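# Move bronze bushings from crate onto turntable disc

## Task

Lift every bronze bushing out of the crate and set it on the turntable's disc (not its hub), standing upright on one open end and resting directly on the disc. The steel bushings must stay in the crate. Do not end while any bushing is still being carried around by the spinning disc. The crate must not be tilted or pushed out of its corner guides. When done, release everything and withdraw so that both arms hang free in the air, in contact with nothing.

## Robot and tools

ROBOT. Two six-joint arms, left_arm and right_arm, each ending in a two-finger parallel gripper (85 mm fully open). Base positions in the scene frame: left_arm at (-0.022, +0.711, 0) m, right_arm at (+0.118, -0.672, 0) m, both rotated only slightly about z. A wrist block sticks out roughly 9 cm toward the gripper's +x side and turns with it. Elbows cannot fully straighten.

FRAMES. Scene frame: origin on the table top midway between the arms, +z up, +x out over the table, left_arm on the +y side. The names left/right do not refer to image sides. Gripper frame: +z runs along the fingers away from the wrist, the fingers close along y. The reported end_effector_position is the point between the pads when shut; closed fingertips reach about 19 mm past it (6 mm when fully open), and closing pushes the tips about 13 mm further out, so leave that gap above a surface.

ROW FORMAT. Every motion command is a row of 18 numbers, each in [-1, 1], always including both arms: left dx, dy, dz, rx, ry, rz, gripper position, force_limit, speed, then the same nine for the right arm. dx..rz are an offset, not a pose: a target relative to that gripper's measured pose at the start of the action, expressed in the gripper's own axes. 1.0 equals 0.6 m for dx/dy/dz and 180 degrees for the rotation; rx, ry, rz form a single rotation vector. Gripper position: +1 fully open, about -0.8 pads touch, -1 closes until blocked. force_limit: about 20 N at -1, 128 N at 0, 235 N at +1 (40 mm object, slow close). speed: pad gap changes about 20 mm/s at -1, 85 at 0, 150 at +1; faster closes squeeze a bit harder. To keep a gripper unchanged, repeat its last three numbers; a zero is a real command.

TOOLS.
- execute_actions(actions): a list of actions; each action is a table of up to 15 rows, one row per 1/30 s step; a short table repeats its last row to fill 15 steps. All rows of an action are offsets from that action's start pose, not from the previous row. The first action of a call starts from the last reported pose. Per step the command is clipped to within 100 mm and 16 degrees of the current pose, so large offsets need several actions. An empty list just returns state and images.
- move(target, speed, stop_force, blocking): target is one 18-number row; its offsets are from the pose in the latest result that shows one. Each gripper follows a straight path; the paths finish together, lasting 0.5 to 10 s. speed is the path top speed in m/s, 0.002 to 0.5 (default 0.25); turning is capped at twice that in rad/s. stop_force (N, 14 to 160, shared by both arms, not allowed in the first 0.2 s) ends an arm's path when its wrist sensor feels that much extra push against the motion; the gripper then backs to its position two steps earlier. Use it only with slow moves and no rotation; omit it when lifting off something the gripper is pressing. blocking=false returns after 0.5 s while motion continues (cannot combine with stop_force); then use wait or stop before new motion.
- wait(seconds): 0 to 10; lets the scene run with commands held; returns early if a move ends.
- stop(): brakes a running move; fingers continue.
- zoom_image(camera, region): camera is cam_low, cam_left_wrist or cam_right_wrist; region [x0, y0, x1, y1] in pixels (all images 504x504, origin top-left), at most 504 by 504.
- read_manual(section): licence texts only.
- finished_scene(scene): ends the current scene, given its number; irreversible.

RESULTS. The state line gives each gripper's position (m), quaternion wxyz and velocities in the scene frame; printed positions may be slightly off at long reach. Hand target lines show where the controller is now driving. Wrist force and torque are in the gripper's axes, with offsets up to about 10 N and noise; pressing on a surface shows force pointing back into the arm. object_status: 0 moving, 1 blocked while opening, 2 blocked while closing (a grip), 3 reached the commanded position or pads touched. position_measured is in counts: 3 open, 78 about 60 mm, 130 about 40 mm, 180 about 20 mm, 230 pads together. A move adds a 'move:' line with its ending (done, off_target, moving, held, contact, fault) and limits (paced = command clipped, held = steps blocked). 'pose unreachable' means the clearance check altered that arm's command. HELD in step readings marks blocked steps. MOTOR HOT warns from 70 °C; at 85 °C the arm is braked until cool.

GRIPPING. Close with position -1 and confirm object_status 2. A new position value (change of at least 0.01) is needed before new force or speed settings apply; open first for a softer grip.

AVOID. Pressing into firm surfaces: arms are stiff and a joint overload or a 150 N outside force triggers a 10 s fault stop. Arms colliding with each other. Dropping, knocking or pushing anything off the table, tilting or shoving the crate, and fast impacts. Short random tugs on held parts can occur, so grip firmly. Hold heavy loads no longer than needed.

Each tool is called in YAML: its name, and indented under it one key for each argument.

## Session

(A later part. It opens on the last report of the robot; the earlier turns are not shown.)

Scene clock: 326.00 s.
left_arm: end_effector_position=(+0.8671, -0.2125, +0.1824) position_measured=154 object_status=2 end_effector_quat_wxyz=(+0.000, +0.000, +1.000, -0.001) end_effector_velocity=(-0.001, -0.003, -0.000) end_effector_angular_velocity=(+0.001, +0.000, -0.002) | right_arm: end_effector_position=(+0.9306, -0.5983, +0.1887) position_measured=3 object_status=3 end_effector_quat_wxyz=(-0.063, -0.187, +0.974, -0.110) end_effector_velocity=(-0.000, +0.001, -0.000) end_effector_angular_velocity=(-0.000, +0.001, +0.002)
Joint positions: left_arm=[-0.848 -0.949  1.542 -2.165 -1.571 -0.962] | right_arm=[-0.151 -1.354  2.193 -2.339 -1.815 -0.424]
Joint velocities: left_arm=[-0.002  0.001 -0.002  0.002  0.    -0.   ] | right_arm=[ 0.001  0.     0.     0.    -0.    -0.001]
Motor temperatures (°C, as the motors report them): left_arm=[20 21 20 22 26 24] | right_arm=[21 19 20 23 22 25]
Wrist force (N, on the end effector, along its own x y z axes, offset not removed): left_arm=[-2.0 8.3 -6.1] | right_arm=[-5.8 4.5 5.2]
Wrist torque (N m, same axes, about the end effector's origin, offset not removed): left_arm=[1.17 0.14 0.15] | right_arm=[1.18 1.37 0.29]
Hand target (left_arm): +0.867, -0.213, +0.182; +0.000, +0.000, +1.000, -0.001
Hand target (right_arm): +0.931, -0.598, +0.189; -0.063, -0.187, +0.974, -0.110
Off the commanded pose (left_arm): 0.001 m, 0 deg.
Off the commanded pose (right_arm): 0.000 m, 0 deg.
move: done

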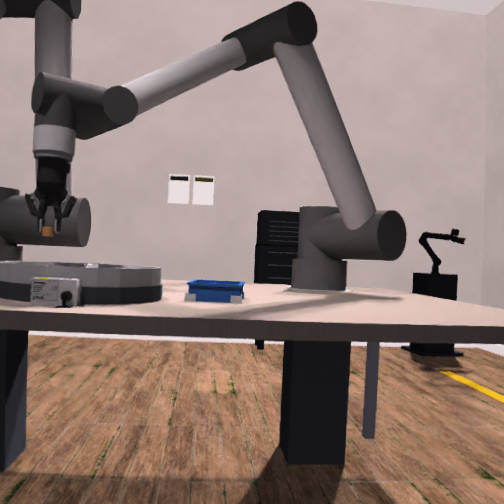

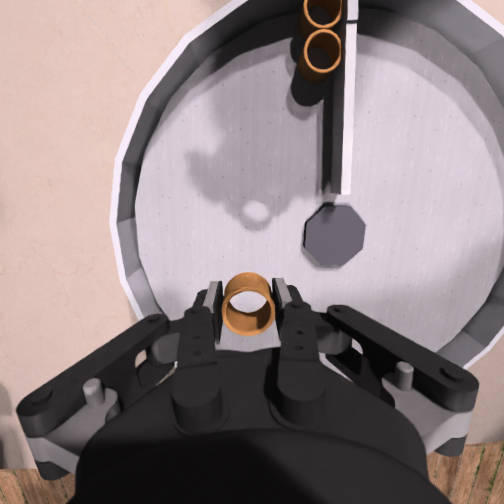

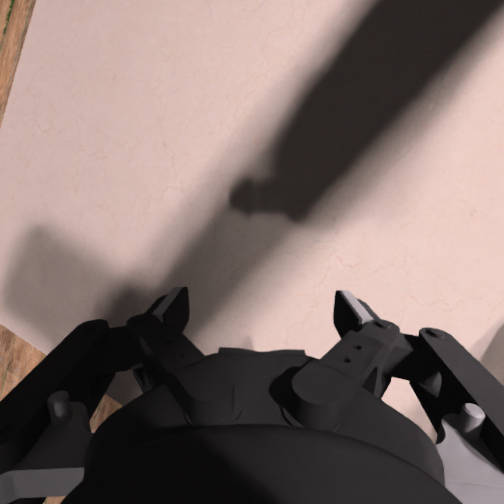

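move:
  target: [0.078,0.007,0.152,0,0,0,-1,-0.6,-0.8,0,0,0,0,0,0,1,-1,0]
  speed: 0.1

move:
  target: [0,0,0.04,0,0,0,-1,-0.6,-0.8,0,0,0,0,0,0,1,-1,0]
  speed: 0.008
  stop_force: 14

Scene clock: 333.03 s.
left_arm: end_effector_position=(+0.8205, -0.2086, +0.0913) position_measured=154 object_status=2 end_effector_quat_wxyz=(+0.000, +0.000, +1.000, -0.001) end_effector_velocity=(-0.001, -0.001, +0.000) end_effector_angular_velocity=(-0.001, -0.001, -0.000) | right_arm: end_effector_position=(+0.9306, -0.5983, +0.1887) position_measured=3 object_status=3 end_effector_quat_wxyz=(-0.063, -0.187, +0.974, -0.110) end_effector_velocity=(-0.000, -0.002, -0.000) end_effector_angular_velocity=(+0.000, +0.001, -0.000)
Joint positions: left_arm=[-0.878 -0.917  1.639 -2.294 -1.571 -0.991] | right_arm=[-0.151 -1.354  2.193 -2.339 -1.815 -0.424]
Joint velocities: left_arm=[-0.001 -0.     0.001 -0.002  0.    -0.   ] | right_arm=[-0.002 -0.    -0.     0.001 -0.    -0.002]
Motor temperatures (°C, as the motors report them): left_arm=[20 21 20 22 26 24] | right_arm=[21 19 20 23 22 25]
Wrist force (N, on the end effector, along its own x y z axes, offset not removed): left_arm=[-2.9 2.3 -4.4] | right_arm=[-3.8 2.1 5.9]
Wrist torque (N m, same axes, about the end effector's origin, offset not removed): left_arm=[-0.06 0.46 -0.02] | right_arm=[0.72 0.95 0.29]
Hand target (left_arm): +0.820, -0.209, +0.091; +0.000, +0.000, +1.000, -0.001
Hand target (right_arm): +0.931, -0.598, +0.189; -0.063, -0.187, +0.974, -0.110
Off the commanded pose (left_arm): 0.000 m, 0 deg.
Off the commanded pose (right_arm): 0.000 m, 0 deg.
move: done

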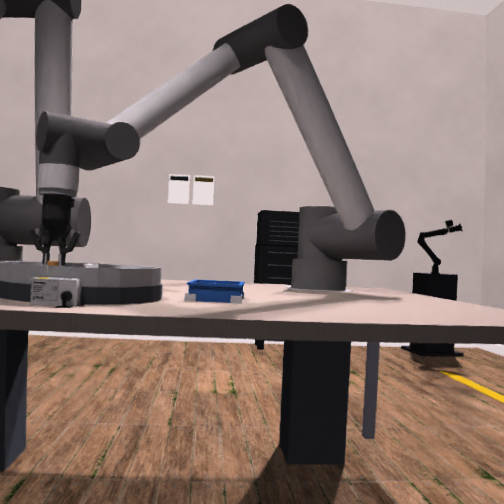

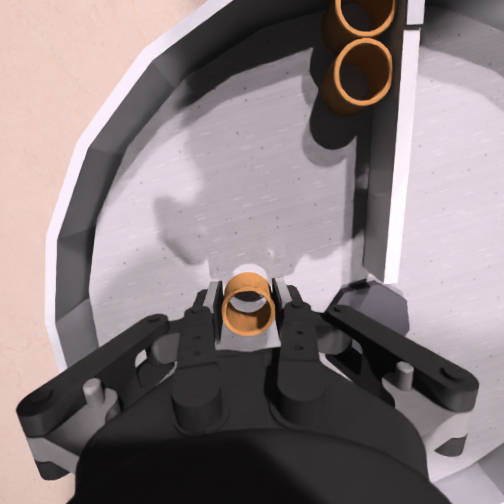

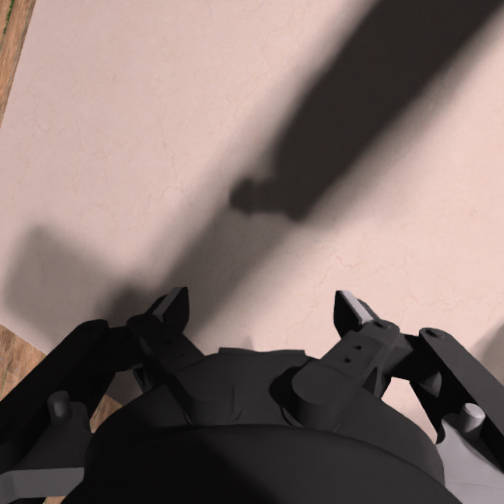

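Scene clock: 334.93 s.
left_arm: end_effector_position=(+0.8205, -0.2085, +0.0790) position_measured=154 object_status=2 end_effector_quat_wxyz=(+0.000, +0.000, +1.000, -0.000) end_effector_velocity=(-0.001, +0.001, +0.000) end_effector_angular_velocity=(+0.003, +0.001, -0.000) | right_arm: end_effector_position=(+0.9306, -0.5983, +0.1887) position_measured=3 object_status=3 end_effector_quat_wxyz=(-0.063, -0.187, +0.974, -0.110) end_effector_velocity=(-0.001, +0.000, -0.000) end_effector_angular_velocity=(+0.000, +0.002, +0.001)
Joint positions: left_arm=[-0.878 -0.907  1.643 -2.308 -1.571 -0.991] | right_arm=[-0.151 -1.354  2.193 -2.339 -1.815 -0.424]
Joint velocities: left_arm=[-0.    -0.001  0.     0.003  0.001  0.   ] | right_arm=[ 0.    -0.    -0.     0.002  0.    -0.   ]
Motor temperatures (°C, as the motors report them): left_arm=[20 21 20 22 26 24] | right_arm=[21 19 20 23 22 25]
Wrist force (N, on the end effector, along its own x y z axes, offset not removed): left_arm=[0.9 6.7 -6.6] | right_arm=[-4.6 1.7 6.4]
Wrist torque (N m, same axes, about the end effector's origin, offset not removed): left_arm=[0.96 -0.22 0.15] | right_arm=[0.85 1.08 0.18]
Hand target (left_arm): +0.821, -0.209, +0.079; +0.000, +0.000, +1.000, -0.001
Hand target (right_arm): +0.931, -0.598, +0.189; -0.063, -0.187, +0.974, -0.110
Off the commanded pose (left_arm): 0.012 m, 0 deg.
Off the commanded pose (right_arm): 0.000 m, 0 deg.
move: contact (left_arm)

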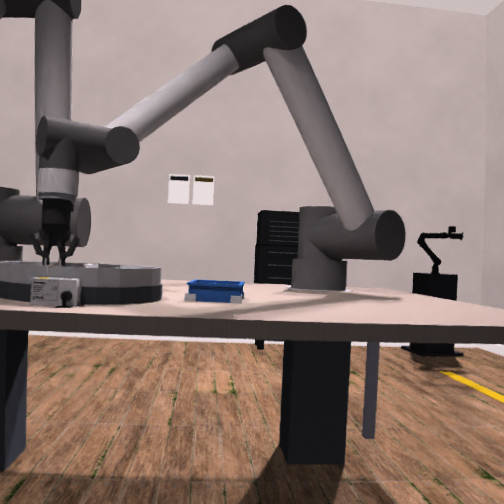

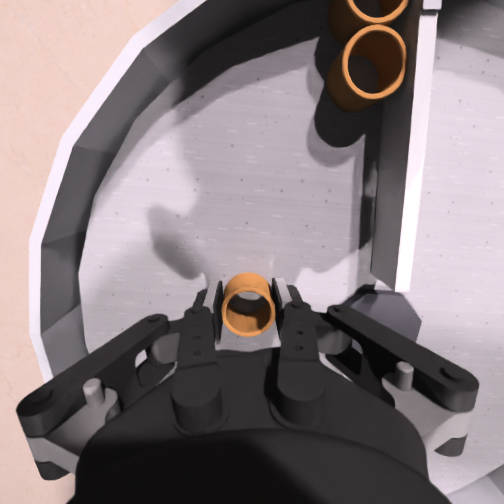

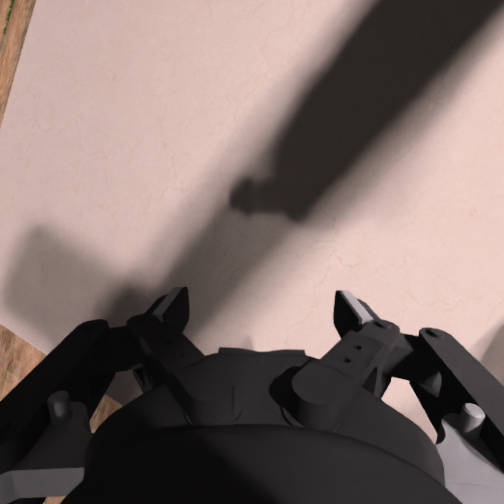

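move:
  target: [0,0,0,0,0,0,0.1,-0.6,0,0,0,0,0,0,0,1,-1,0]

move:
  target: [-0.08,0,-0.25,0,0,0,0.1,-0.6,0,0,0,0,0,0,0,1,-1,0]
  speed: 0.15

wait:
  seconds: 8

Scene clock: 340.80 s.
left_arm: end_effector_position=(+0.8205, -0.2085, +0.0791) position_measured=117 object_status=3 end_effector_quat_wxyz=(+0.000, +0.000, +1.000, -0.001) end_effector_velocity=(+0.001, +0.001, +0.000) end_effector_angular_velocity=(+0.001, -0.001, +0.001) | right_arm: end_effector_position=(+0.9306, -0.5983, +0.1887) position_measured=3 object_status=3 end_effector_quat_wxyz=(-0.063, -0.187, +0.974, -0.110) end_effector_velocity=(-0.000, +0.001, -0.000) end_effector_angular_velocity=(+0.000, +0.001, +0.001)
Joint positions: left_arm=[-0.878 -0.907  1.643 -2.308 -1.571 -0.991] | right_arm=[-0.151 -1.354  2.193 -2.339 -1.815 -0.424]
Joint velocities: left_arm=[ 0.001 -0.     0.    -0.     0.001 -0.   ] | right_arm=[ 0.001 -0.    -0.     0.001  0.    -0.   ]
Motor temperatures (°C, as the motors report them): left_arm=[20 21 20 22 26 24] | right_arm=[21 19 20 23 22 25]
Wrist force (N, on the end effector, along its own x y z axes, offset not removed): left_arm=[-0.6 7.8 -9.2] | right_arm=[-4.6 2.4 2.8]
Wrist torque (N m, same axes, about the end effector's origin, offset not removed): left_arm=[1.17 -0.01 0.20] | right_arm=[0.96 1.08 0.22]
Hand target (left_arm): +0.820, -0.209, +0.079; +0.000, +0.000, +1.000, -0.000
Hand target (right_arm): +0.931, -0.598, +0.189; -0.063, -0.187, +0.974, -0.110
Off the commanded pose (left_arm): 0.000 m, 0 deg.
Off the commanded pose (right_arm): 0.000 m, 0 deg.
move: done

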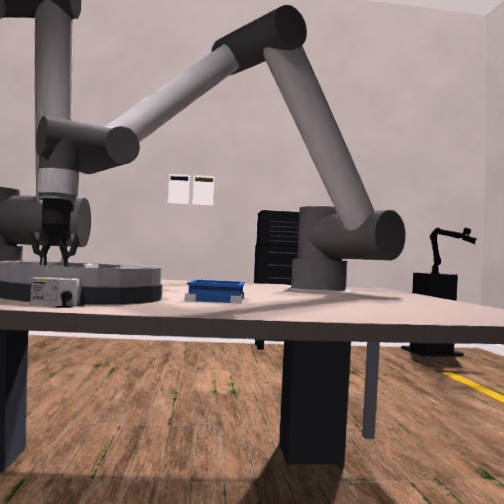

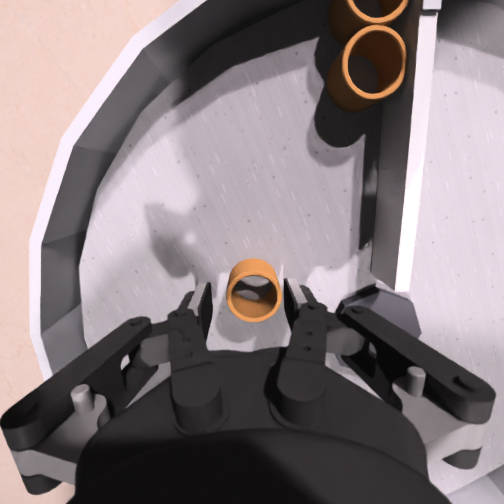

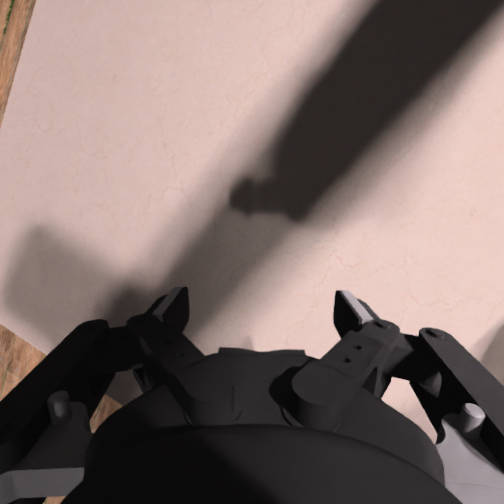

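Scene clock: 342.33 s.
left_arm: end_effector_position=(+0.8682, -0.2081, +0.2289) position_measured=117 object_status=3 end_effector_quat_wxyz=(+0.000, +0.000, +1.000, -0.001) end_effector_velocity=(+0.001, +0.000, +0.001) end_effector_angular_velocity=(+0.000, +0.001, +0.000) | right_arm: end_effector_position=(+0.9306, -0.5983, +0.1887) position_measured=3 object_status=3 end_effector_quat_wxyz=(-0.063, -0.187, +0.974, -0.110) end_effector_velocity=(+0.001, -0.001, +0.000) end_effector_angular_velocity=(-0.000, -0.001, -0.000)
Joint positions: left_arm=[-0.846 -0.98   1.523 -2.114 -1.571 -0.959] | right_arm=[-0.151 -1.354  2.193 -2.339 -1.815 -0.424]
Joint velocities: left_arm=[ 0.001  0.    -0.002  0.003 -0.001  0.   ] | right_arm=[-0.001  0.     0.    -0.001 -0.    -0.001]
Motor temperatures (°C, as the motors report them): left_arm=[20 21 20 22 26 24] | right_arm=[21 19 20 23 22 25]
Wrist force (N, on the end effector, along its own x y z axes, offset not removed): left_arm=[0.3 5.1 -9.8] | right_arm=[-5.6 3.5 4.3]
Wrist torque (N m, same axes, about the end effector's origin, offset not removed): left_arm=[0.48 -0.21 0.14] | right_arm=[1.05 1.35 0.22]
Hand target (left_arm): +0.868, -0.208, +0.229; +0.000, +0.000, +1.000, -0.001
Hand target (right_arm): +0.931, -0.598, +0.189; -0.063, -0.187, +0.974, -0.110
Off the commanded pose (left_arm): 0.000 m, 0 deg.
Off the commanded pose (right_arm): 0.000 m, 0 deg.
move: done

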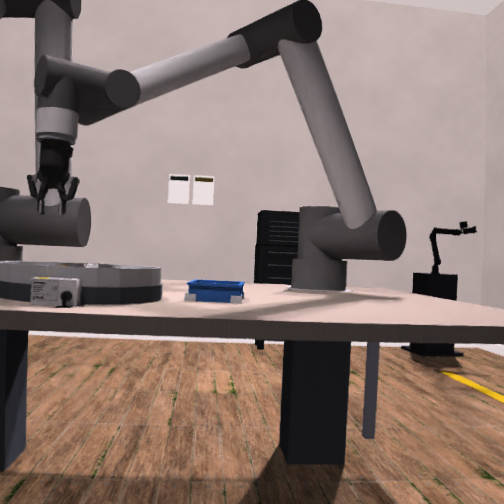

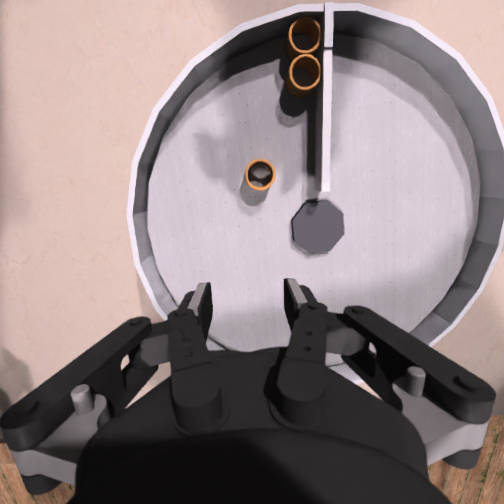

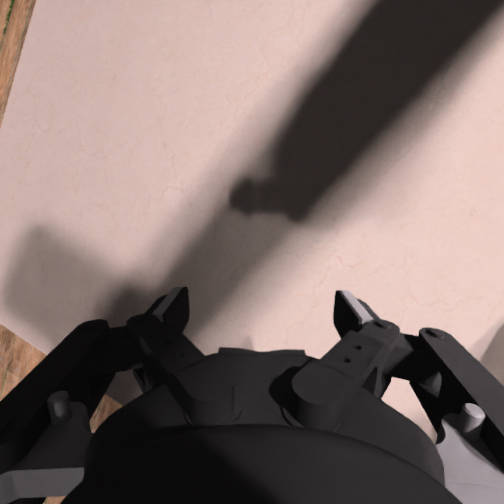

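Scene clock: 350.33 s.
left_arm: end_effector_position=(+0.8683, -0.2082, +0.2291) position_measured=117 object_status=3 end_effector_quat_wxyz=(+0.000, +0.000, +1.000, -0.001) end_effector_velocity=(-0.001, -0.001, +0.001) end_effector_angular_velocity=(-0.001, -0.000, -0.001) | right_arm: end_effector_position=(+0.9306, -0.5983, +0.1887) position_measured=3 object_status=3 end_effector_quat_wxyz=(-0.063, -0.187, +0.974, -0.110) end_effector_velocity=(+0.000, -0.000, +0.000) end_effector_angular_velocity=(+0.000, -0.001, -0.000)
Joint positions: left_arm=[-0.846 -0.98   1.522 -2.114 -1.571 -0.959] | right_arm=[-0.151 -1.354  2.193 -2.339 -1.815 -0.424]
Joint velocities: left_arm=[-0.001 -0.    -0.    -0.    -0.     0.   ] | right_arm=[-0.    -0.     0.    -0.001  0.    -0.   ]
Motor temperatures (°C, as the motors report them): left_arm=[20 21 20 22 26 24] | right_arm=[21 19 20 23 22 25]
Wrist force (N, on the end effector, along its own x y z axes, offset not removed): left_arm=[1.4 10.9 -4.1] | right_arm=[-5.9 6.0 6.6]
Wrist torque (N m, same axes, about the end effector's origin, offset not removed): left_arm=[1.57 -0.44 0.16] | right_arm=[1.50 1.36 0.25]
Hand target (left_arm): +0.868, -0.208, +0.229; +0.000, +0.000, +1.000, -0.001
Hand target (right_arm): +0.931, -0.598, +0.189; -0.063, -0.187, +0.974, -0.110
Off the commanded pose (left_arm): 0.000 m, 0 deg.
Off the commanded pose (right_arm): 0.000 m, 0 deg.
wait: 8.00 s; at rest by 0.17 s

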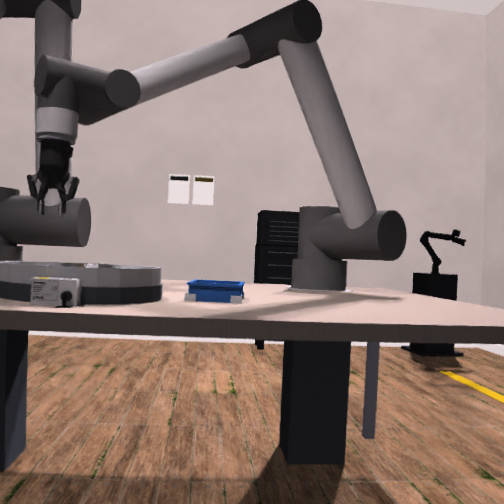

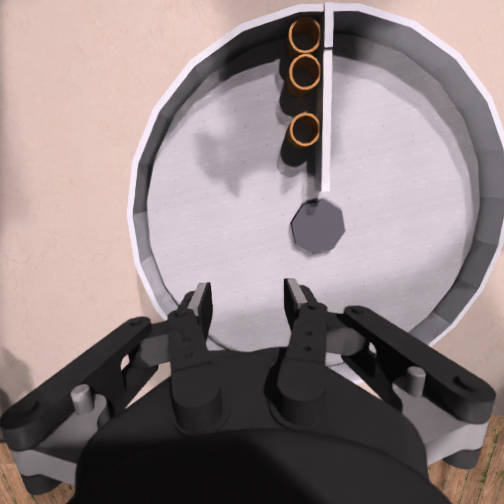

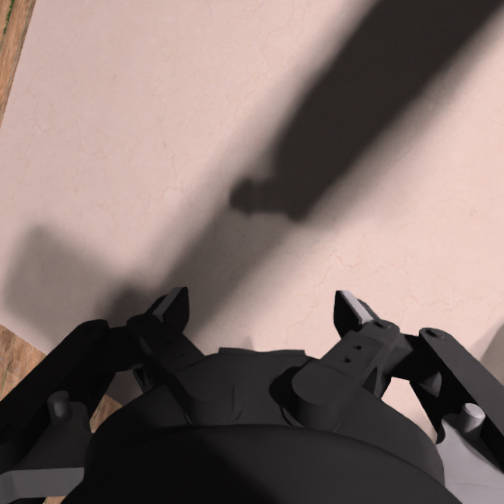

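It will slide outward along the fence; wait until it settles.

wait:
  seconds: 10

wait:
  seconds: 10

Scene clock: 362.93 s.
left_arm: end_effector_position=(+0.8683, -0.2082, +0.2291) position_measured=117 object_status=3 end_effector_quat_wxyz=(+0.000, +0.000, +1.000, -0.001) end_effector_velocity=(-0.000, +0.000, -0.002) end_effector_angular_velocity=(+0.002, +0.000, -0.000) | right_arm: end_effector_position=(+0.9306, -0.5983, +0.1887) position_measured=3 object_status=3 end_effector_quat_wxyz=(-0.063, -0.187, +0.974, -0.110) end_effector_velocity=(+0.000, +0.001, +0.000) end_effector_angular_velocity=(-0.000, -0.001, +0.001)
Joint positions: left_arm=[-0.846 -0.98   1.522 -2.114 -1.571 -0.959] | right_arm=[-0.151 -1.354  2.193 -2.339 -1.815 -0.424]
Joint velocities: left_arm=[-0.     0.001  0.001 -0.     0.001  0.   ] | right_arm=[ 0.001 -0.    -0.    -0.001  0.     0.   ]
Motor temperatures (°C, as the motors report them): left_arm=[20 21 20 22 26 24] | right_arm=[21 19 20 23 22 25]
Wrist force (N, on the end effector, along its own x y z axes, offset not removed): left_arm=[-0.4 2.6 -5.0] | right_arm=[-4.9 3.9 5.6]
Wrist torque (N m, same axes, about the end effector's origin, offset not removed): left_arm=[0.12 -0.17 -0.03] | right_arm=[1.18 1.15 0.20]
Hand target (left_arm): +0.868, -0.208, +0.229; +0.000, +0.000, +1.000, -0.001
Hand target (right_arm): +0.931, -0.598, +0.189; -0.063, -0.187, +0.974, -0.110
Off the commanded pose (left_arm): 0.000 m, 0 deg.
Off the commanded pose (right_arm): 0.000 m, 0 deg.
wait: 10.00 s; at rest from the start

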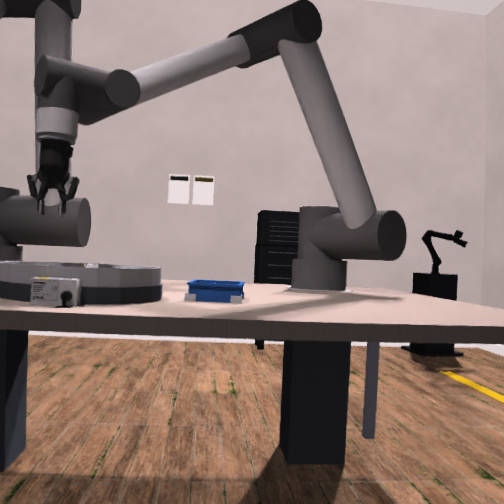

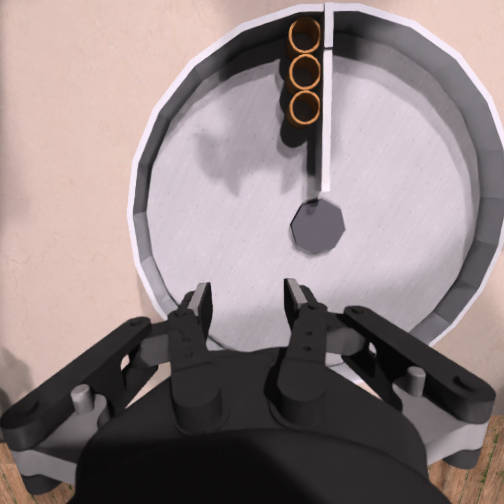

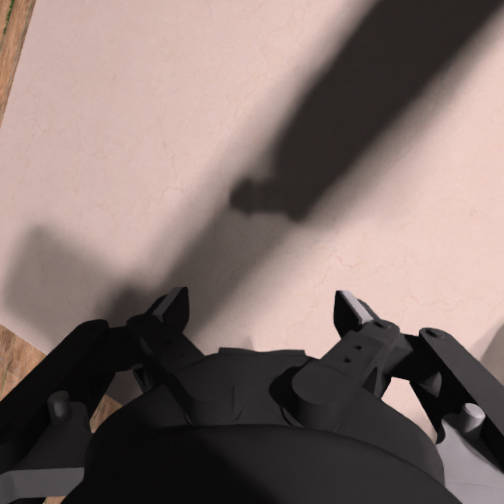

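Scene clock: 372.93 s.
left_arm: end_effector_position=(+0.8683, -0.2082, +0.2291) position_measured=117 object_status=3 end_effector_quat_wxyz=(+0.000, +0.000, +1.000, -0.001) end_effector_velocity=(-0.001, -0.001, +0.000) end_effector_angular_velocity=(-0.000, +0.000, -0.001) | right_arm: end_effector_position=(+0.9306, -0.5983, +0.1887) position_measured=3 object_status=3 end_effector_quat_wxyz=(-0.063, -0.187, +0.974, -0.110) end_effector_velocity=(-0.000, +0.001, +0.000) end_effector_angular_velocity=(+0.000, +0.001, +0.001)
Joint positions: left_arm=[-0.846 -0.98   1.522 -2.114 -1.571 -0.959] | right_arm=[-0.151 -1.354  2.193 -2.339 -1.815 -0.424]
Joint velocities: left_arm=[-0.001 -0.     0.     0.    -0.     0.   ] | right_arm=[ 0.001 -0.    -0.     0.001 -0.    -0.   ]
Motor temperatures (°C, as the motors report them): left_arm=[20 21 20 22 26 24] | right_arm=[21 19 20 23 22 25]
Wrist force (N, on the end effector, along its own x y z axes, offset not removed): left_arm=[-0.4 8.3 -8.9] | right_arm=[-5.5 1.3 6.7]
Wrist torque (N m, same axes, about the end effector's origin, offset not removed): left_arm=[1.38 -0.09 0.04] | right_arm=[0.58 1.28 0.27]
Hand target (left_arm): +0.868, -0.208, +0.229; +0.000, +0.000, +1.000, -0.001
Hand target (right_arm): +0.931, -0.598, +0.189; -0.063, -0.187, +0.974, -0.110
Off the commanded pose (left_arm): 0.000 m, 0 deg.
Off the commanded pose (right_arm): 0.000 m, 0 deg.
wait: 10.00 s; at rest by 0.17 s

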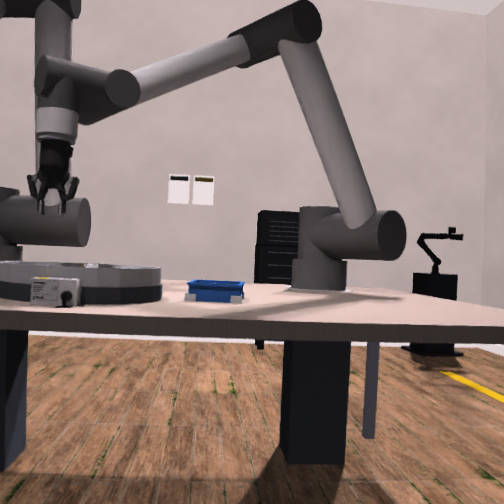

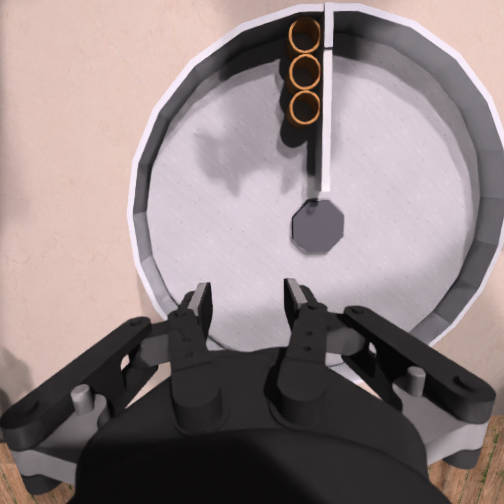

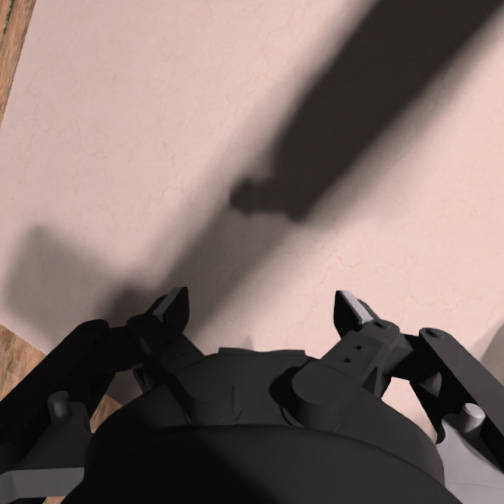

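finished_scene:
  scene: 1

The scene is finished: the task was done.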